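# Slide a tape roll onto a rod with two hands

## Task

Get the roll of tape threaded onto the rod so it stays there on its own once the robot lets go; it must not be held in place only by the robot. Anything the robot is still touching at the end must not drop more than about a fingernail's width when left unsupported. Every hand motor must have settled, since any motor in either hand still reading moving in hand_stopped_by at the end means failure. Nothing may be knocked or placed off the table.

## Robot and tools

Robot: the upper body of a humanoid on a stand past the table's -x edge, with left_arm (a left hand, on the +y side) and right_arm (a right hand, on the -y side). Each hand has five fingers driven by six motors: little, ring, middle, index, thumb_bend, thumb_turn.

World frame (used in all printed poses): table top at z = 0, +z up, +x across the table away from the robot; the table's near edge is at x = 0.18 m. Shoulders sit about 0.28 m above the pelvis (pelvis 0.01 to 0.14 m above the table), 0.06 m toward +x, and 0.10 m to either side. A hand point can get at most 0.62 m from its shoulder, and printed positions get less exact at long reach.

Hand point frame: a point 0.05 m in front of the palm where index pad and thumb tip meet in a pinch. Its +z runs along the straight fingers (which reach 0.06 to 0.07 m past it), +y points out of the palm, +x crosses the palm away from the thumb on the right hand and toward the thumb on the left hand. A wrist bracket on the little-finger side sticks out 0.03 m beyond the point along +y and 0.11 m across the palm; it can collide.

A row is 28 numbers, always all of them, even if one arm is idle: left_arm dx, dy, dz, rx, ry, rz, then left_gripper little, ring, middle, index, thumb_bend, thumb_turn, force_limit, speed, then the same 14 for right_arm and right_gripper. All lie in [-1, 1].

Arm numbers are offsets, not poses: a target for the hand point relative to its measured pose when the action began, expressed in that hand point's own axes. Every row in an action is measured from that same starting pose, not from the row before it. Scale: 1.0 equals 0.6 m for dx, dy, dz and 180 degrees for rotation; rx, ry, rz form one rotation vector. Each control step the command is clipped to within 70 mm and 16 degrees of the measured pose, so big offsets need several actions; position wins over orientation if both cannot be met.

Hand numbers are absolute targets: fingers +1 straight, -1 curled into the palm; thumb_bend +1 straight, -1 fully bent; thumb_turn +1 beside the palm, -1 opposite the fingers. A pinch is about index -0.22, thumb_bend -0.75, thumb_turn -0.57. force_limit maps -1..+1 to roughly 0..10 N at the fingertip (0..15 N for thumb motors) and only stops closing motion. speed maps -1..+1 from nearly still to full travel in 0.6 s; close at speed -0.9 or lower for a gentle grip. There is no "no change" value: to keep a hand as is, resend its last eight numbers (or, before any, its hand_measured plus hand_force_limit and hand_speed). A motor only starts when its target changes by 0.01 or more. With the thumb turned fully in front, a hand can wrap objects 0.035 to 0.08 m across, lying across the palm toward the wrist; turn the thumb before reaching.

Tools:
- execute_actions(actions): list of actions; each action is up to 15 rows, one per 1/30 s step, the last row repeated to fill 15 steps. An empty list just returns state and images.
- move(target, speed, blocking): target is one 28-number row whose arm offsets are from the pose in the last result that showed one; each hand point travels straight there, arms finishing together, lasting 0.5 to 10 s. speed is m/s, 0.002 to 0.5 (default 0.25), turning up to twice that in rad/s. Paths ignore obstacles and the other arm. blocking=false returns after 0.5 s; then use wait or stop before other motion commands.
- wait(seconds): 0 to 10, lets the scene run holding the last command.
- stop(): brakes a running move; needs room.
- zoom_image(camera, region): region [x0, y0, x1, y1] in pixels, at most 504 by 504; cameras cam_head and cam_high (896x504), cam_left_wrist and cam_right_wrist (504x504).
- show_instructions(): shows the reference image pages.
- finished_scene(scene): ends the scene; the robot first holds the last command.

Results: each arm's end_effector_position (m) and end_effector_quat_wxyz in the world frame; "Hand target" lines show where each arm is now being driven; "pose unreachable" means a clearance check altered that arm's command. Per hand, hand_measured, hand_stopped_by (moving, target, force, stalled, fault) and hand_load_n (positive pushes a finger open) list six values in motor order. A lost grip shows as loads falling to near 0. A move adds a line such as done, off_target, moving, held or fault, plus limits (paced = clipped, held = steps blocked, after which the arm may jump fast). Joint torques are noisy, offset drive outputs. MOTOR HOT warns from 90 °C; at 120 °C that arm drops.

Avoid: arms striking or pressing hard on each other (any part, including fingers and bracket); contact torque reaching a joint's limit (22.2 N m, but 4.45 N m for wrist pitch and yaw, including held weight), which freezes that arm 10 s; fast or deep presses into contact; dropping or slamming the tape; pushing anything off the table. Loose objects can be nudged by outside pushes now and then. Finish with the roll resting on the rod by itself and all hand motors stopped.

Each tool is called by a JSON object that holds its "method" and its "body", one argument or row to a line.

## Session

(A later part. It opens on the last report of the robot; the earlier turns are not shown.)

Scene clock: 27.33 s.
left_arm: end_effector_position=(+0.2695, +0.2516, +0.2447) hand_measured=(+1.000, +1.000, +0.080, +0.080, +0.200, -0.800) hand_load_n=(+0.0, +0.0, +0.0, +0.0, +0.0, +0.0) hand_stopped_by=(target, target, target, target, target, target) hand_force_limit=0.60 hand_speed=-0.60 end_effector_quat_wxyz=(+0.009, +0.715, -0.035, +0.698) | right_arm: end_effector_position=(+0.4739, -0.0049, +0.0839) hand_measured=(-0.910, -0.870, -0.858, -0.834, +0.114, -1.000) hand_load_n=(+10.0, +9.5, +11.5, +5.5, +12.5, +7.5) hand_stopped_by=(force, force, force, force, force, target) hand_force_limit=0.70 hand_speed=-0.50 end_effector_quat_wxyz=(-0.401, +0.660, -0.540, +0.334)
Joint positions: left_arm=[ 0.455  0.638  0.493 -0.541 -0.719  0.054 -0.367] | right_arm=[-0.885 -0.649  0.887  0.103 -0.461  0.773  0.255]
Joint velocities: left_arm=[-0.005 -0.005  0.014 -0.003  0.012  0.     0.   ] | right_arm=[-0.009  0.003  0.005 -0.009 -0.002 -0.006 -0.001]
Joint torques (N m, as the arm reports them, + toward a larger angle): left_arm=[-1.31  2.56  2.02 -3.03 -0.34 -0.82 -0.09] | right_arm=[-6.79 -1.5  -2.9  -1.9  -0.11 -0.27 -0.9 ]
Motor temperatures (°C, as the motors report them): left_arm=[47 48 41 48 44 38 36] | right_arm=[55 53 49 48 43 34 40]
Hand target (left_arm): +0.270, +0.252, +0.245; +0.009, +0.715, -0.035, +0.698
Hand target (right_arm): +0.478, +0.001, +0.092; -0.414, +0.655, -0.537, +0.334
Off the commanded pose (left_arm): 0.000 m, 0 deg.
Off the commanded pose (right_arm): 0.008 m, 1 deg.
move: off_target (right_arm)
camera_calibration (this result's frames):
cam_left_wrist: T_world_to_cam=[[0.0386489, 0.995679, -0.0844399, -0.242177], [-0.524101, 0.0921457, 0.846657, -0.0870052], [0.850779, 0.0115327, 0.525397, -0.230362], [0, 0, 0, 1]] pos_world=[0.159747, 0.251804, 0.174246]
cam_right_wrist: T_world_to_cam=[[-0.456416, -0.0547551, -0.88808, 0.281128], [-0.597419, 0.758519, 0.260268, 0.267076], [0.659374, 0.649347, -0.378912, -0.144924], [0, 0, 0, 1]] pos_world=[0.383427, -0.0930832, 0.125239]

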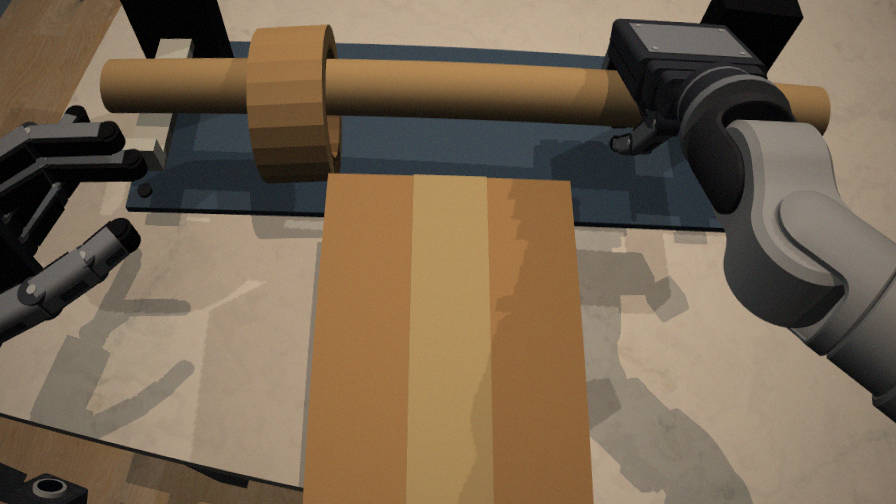

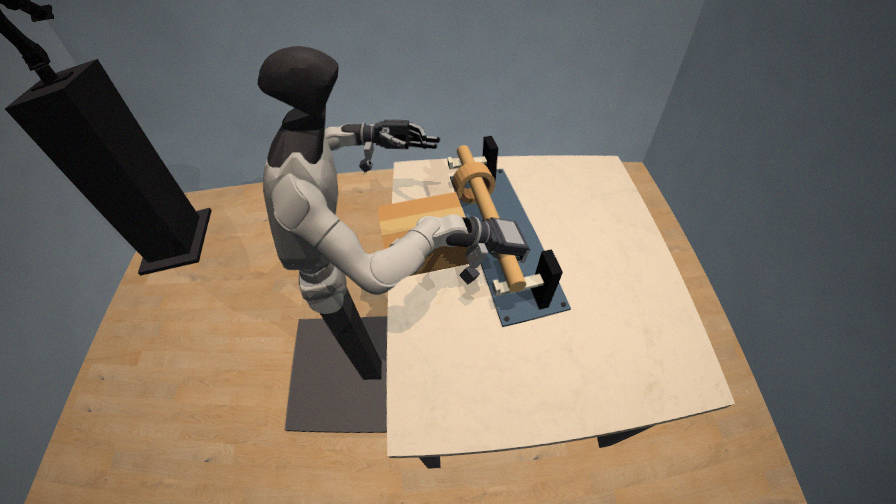

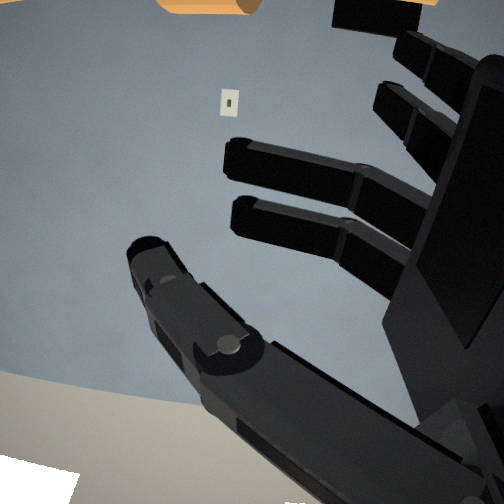

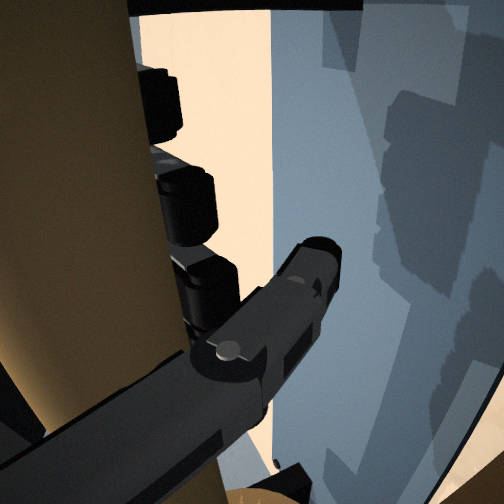

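{"method": "move", "body": {
  "target": [0,0,0,0,0,0,1,1,0.08,0.08,0.2,-0.8,0.6,-0.6,-0.005,0.016,0.022,0,-0.005,0.011,-0.98,-1,-1,-1,-0.6,-1,0.7,-0.5],
  "speed": 0.05
}}

{"method": "move", "body": {
  "target": [0,0,0,0,0,0,1,1,0.08,0.08,0.2,-0.8,0.6,-0.6,0,0,0,0,0,0,0.1,0.2,0.2,0.2,1,-1,0.7,-0.4]
}}

{"method": "move", "body": {
  "target": [0,0,0,0,0,0,1,1,0.08,0.08,0.2,-0.8,0.6,-0.6,0,-0.03,-0.05,0,0,0,0.3,0.3,0.3,0.3,1,-1,0.7,-0.4],
  "speed": 0.08
}}

Scene clock: 28.63 s.
left_arm: end_effector_position=(+0.2695, +0.2516, +0.2447) hand_measured=(+1.000, +1.000, +0.080, +0.080, +0.200, -0.800) hand_load_n=(+0.0, +0.0, +0.0, +0.0, +0.0, +0.0) hand_stopped_by=(target, target, target, target, target, target) hand_force_limit=0.60 hand_speed=-0.60 end_effector_quat_wxyz=(+0.009, +0.715, -0.035, +0.698) | right_arm: end_effector_position=(+0.4790, -0.0002, +0.0681) hand_measured=(-0.910, -0.870, -0.858, -0.834, +0.114, -1.000) hand_load_n=(+10.5, +9.5, +11.0, +5.0, +12.5, +7.5) hand_stopped_by=(force, force, force, force, force, target) hand_force_limit=0.70 hand_speed=-0.50 end_effector_quat_wxyz=(-0.410, +0.656, -0.547, +0.320)
Joint positions: left_arm=[ 0.455  0.638  0.493 -0.541 -0.719  0.054 -0.367] | right_arm=[-0.882 -0.593  0.869  0.246 -0.425  0.666  0.183]
Joint velocities: left_arm=[ 0.    -0.017 -0.005 -0.005  0.     0.     0.   ] | right_arm=[ 0.     0.005  0.    -0.002 -0.002 -0.003  0.   ]
Joint torques (N m, as the arm reports them, + toward a larger angle): left_arm=[-1.32  2.54  2.02 -3.05 -0.35 -0.82 -0.09] | right_arm=[-6.35 -1.78 -2.15 -1.21 -0.05 -0.17 -0.73]
Motor temperatures (°C, as the motors report them): left_arm=[47 48 41 48 44 38 36] | right_arm=[56 52 49 48 43 34 40]
Hand target (left_arm): +0.270, +0.252, +0.245; +0.009, +0.715, -0.035, +0.698
Hand target (right_arm): +0.481, -0.001, +0.070; -0.412, +0.653, -0.548, +0.323
Off the commanded pose (left_arm): 0.000 m, 0 deg.
Off the commanded pose (right_arm): 0.002 m, 0 deg.
move: done
camera_calibration (this result's frames):
cam_left_wrist: T_world_to_cam=[[0.0386487, 0.995679, -0.0844397, -0.242177], [-0.524101, 0.0921455, 0.846657, -0.0870051], [0.850779, 0.0115327, 0.525397, -0.230362], [0, 0, 0, 1]] pos_world=[0.159747, 0.251804, 0.174246]
cam_right_wrist: T_world_to_cam=[[-0.466352, -0.0252825, -0.884238, 0.274215], [-0.595993, 0.747644, 0.292953, 0.267742], [0.653688, 0.663619, -0.363733, -0.155655], [0, 0, 0, 1]] pos_world=[0.389203, -0.0899466, 0.107419]

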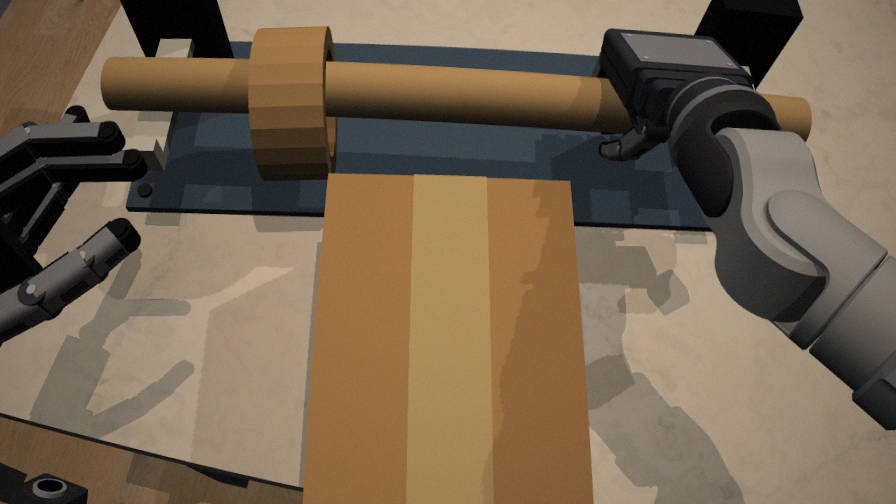

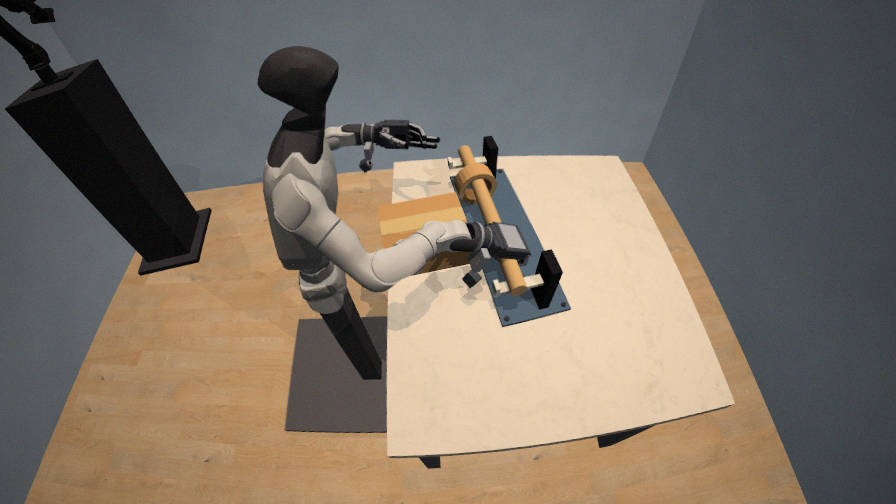

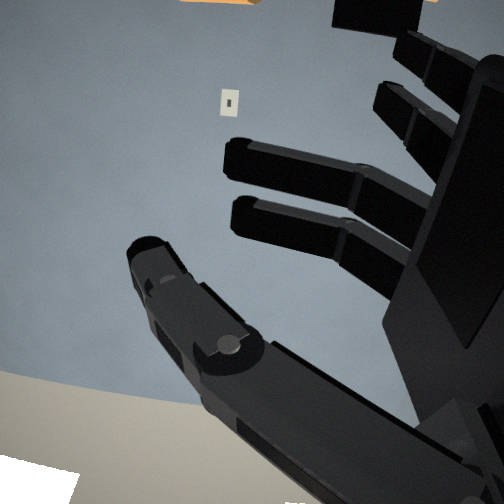

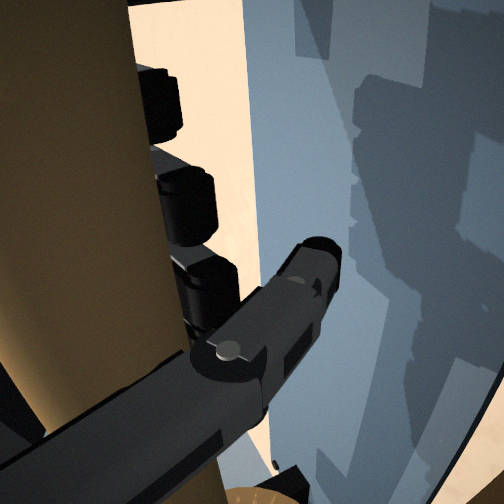

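Scene clock: 30.33 s.
left_arm: end_effector_position=(+0.2695, +0.2516, +0.2447) hand_measured=(+1.000, +1.000, +0.080, +0.080, +0.200, -0.800) hand_load_n=(+0.0, +0.0, +0.0, +0.0, +0.0, +0.0) hand_stopped_by=(target, target, target, target, target, target) hand_force_limit=0.60 hand_speed=-0.60 end_effector_quat_wxyz=(+0.009, +0.715, -0.035, +0.698) | right_arm: end_effector_position=(+0.4805, +0.0009, +0.0706) hand_measured=(+0.100, +0.200, +0.200, +0.200, +1.000, -1.000) hand_load_n=(+0.0, +0.0, +0.0, +0.0, +0.0, +0.0) hand_stopped_by=(target, target, target, target, target, target) hand_force_limit=0.70 hand_speed=-0.40 end_effector_quat_wxyz=(-0.413, +0.654, -0.547, +0.321)
Joint positions: left_arm=[ 0.455  0.638  0.493 -0.541 -0.719  0.054 -0.367] | right_arm=[-0.885 -0.593  0.866  0.245 -0.425  0.665  0.182]
Joint velocities: left_arm=[ 0.008  0.008  0.    -0.006 -0.014  0.     0.   ] | right_arm=[ 0.003 -0.003  0.008 -0.003 -0.006  0.     0.   ]
Joint torques (N m, as the arm reports them, + toward a larger angle): left_arm=[-1.31  2.54  2.01 -3.04 -0.34 -0.82 -0.09] | right_arm=[-4.81 -1.77 -1.21 -0.84 -0.06 -0.07 -0.34]
Motor temperatures (°C, as the motors report them): left_arm=[47 48 42 48 44 38 36] | right_arm=[57 52 48 48 43 34 40]
Hand target (left_arm): +0.270, +0.252, +0.245; +0.009, +0.715, -0.035, +0.698
Hand target (right_arm): +0.479, -0.000, +0.068; -0.410, +0.656, -0.547, +0.320
Off the commanded pose (left_arm): 0.000 m, 0 deg.
Off the commanded pose (right_arm): 0.003 m, 0 deg.
move: done
camera_calibration (this result's frames):
cam_left_wrist: T_world_to_cam=[[0.0386488, 0.995679, -0.0844397, -0.242177], [-0.524101, 0.0921455, 0.846657, -0.0870051], [0.850779, 0.0115326, 0.525397, -0.230362], [0, 0, 0, 1]] pos_world=[0.159747, 0.251804, 0.174246]
cam_right_wrist: T_world_to_cam=[[-0.460846, -0.0221223, -0.887204, 0.274676], [-0.598199, 0.746206, 0.29212, 0.268238], [0.655575, 0.665347, -0.35712, -0.157794], [0, 0, 0, 1]] pos_world=[0.390489, -0.0890962, 0.108985]

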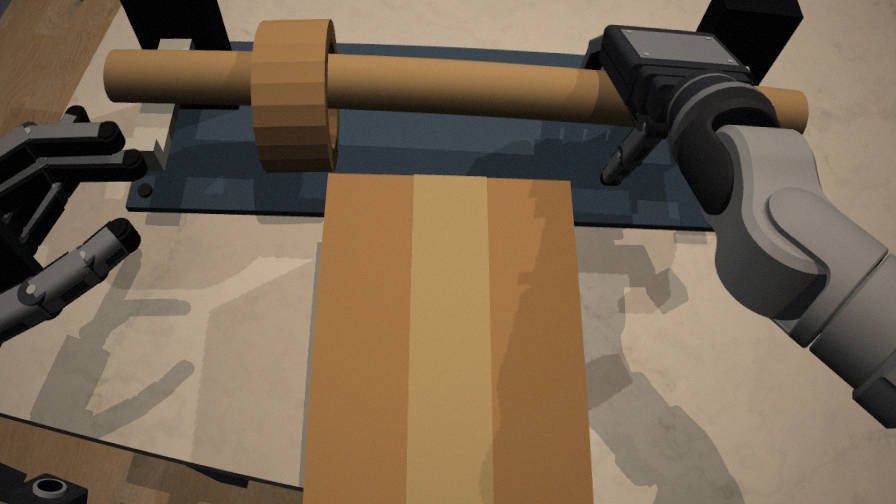

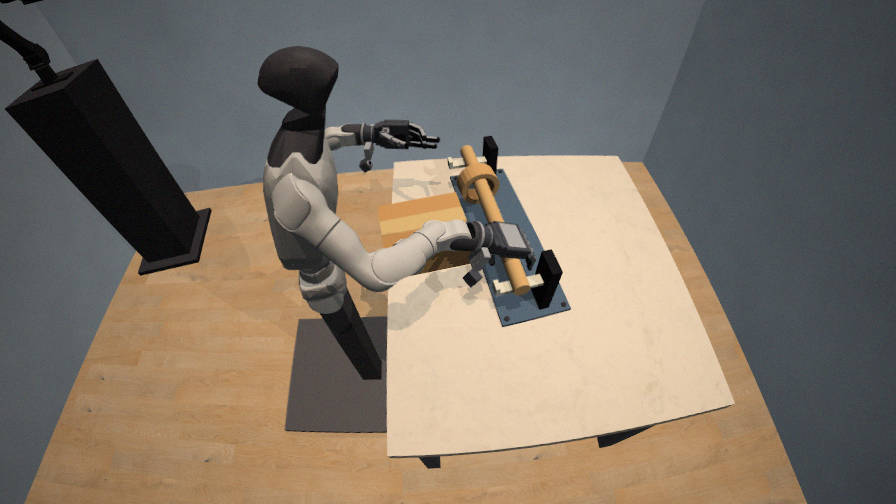

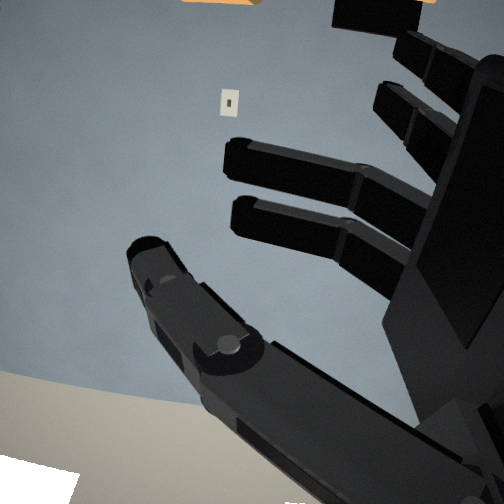

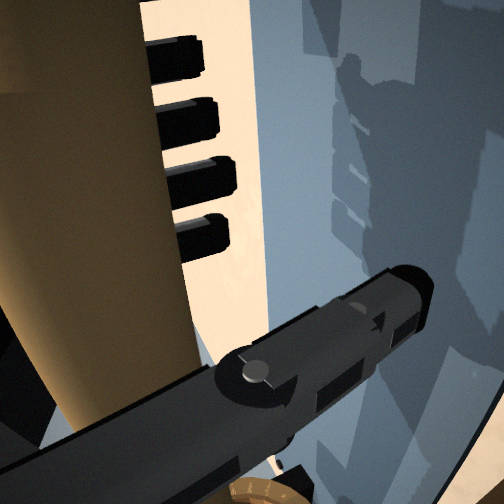

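Scene clock: 31.13 s.
left_arm: end_effector_position=(+0.2695, +0.2516, +0.2447) hand_measured=(+1.000, +1.000, +0.080, +0.080, +0.200, -0.800) hand_load_n=(+0.0, +0.0, +0.0, +0.0, +0.0, +0.0) hand_stopped_by=(target, target, target, target, target, target) hand_force_limit=0.60 hand_speed=-0.60 end_effector_quat_wxyz=(+0.009, +0.715, -0.035, +0.698) | right_arm: end_effector_position=(+0.4619, -0.0028, +0.0995) hand_measured=(+0.300, +0.300, +0.300, +0.300, +1.000, -1.000) hand_load_n=(+0.0, +0.0, +0.0, +0.0, +0.0, +0.0) hand_stopped_by=(target, target, target, target, target, target) hand_force_limit=0.70 hand_speed=-0.40 end_effector_quat_wxyz=(-0.414, +0.654, -0.548, +0.318)
Joint positions: left_arm=[ 0.455  0.638  0.493 -0.541 -0.719  0.054 -0.367] | right_arm=[-0.856 -0.713  0.862 -0.054 -0.435  0.836  0.288]
Joint velocities: left_arm=[ 0.009 -0.006  0.    -0.002 -0.008  0.     0.   ] | right_arm=[-0.003 -0.002 -0.002 -0.008 -0.011  0.003  0.   ]
Joint torques (N m, as the arm reports them, + toward a larger angle): left_arm=[-1.3   2.55  2.03 -3.05 -0.36 -0.82 -0.09] | right_arm=[-4.57 -1.94 -1.52 -1.   -0.28 -0.03 -0.34]
Motor temperatures (°C, as the motors report them): left_arm=[47 48 42 48 44 38 36] | right_arm=[57 52 48 48 43 34 40]
Hand target (left_arm): +0.270, +0.252, +0.245; +0.009, +0.715, -0.035, +0.698
Hand target (right_arm): +0.461, -0.004, +0.099; -0.412, +0.655, -0.548, +0.319
Off the commanded pose (left_arm): 0.000 m, 0 deg.
Off the commanded pose (right_arm): 0.001 m, 0 deg.
move: done
camera_calibration (this result's frames):
cam_left_wrist: T_world_to_cam=[[0.0386489, 0.995679, -0.0844398, -0.242177], [-0.524101, 0.0921456, 0.846657, -0.0870051], [0.850779, 0.0115326, 0.525397, -0.230362], [0, 0, 0, 1]] pos_world=[0.159747, 0.251804, 0.174246]
cam_right_wrist: T_world_to_cam=[[-0.464905, -0.0186061, -0.885165, 0.293325], [-0.598007, 0.743853, 0.298448, 0.250618], [0.652879, 0.668085, -0.356947, -0.131607], [0, 0, 0, 1]] pos_world=[0.372163, -0.0930402, 0.137868]

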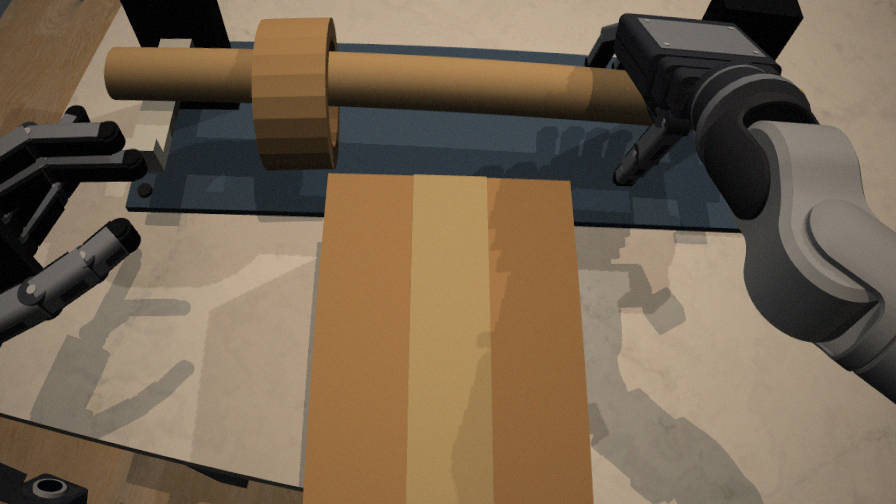

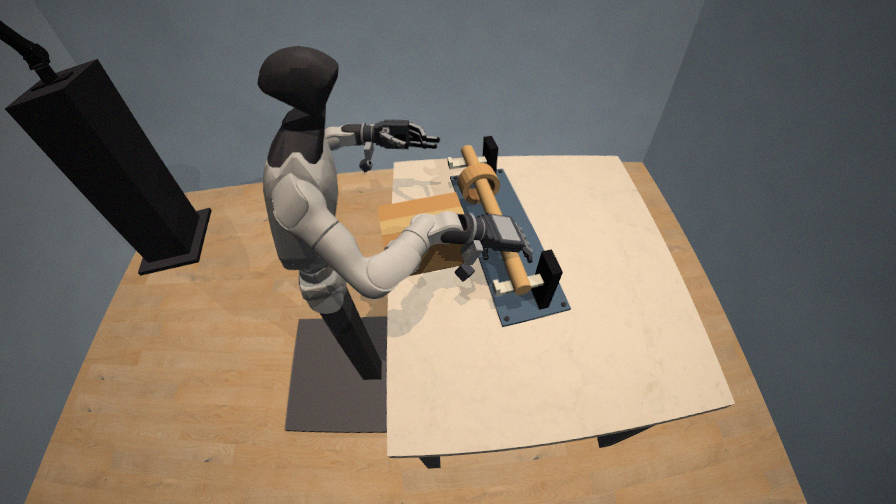

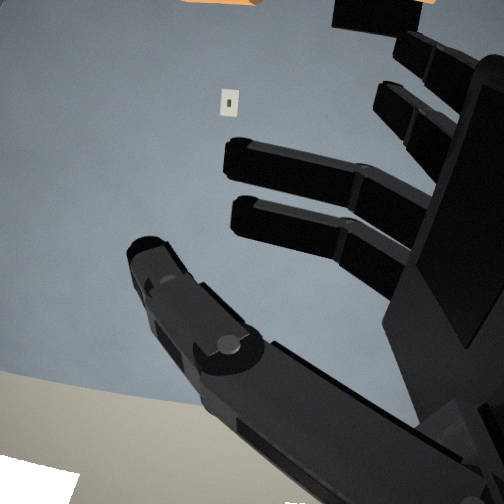

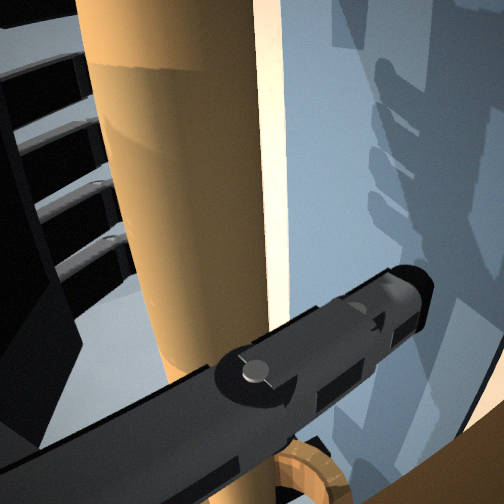

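{"method": "finished_scene", "body": {
  "scene": 2
}}

The scene is finished: the task was done.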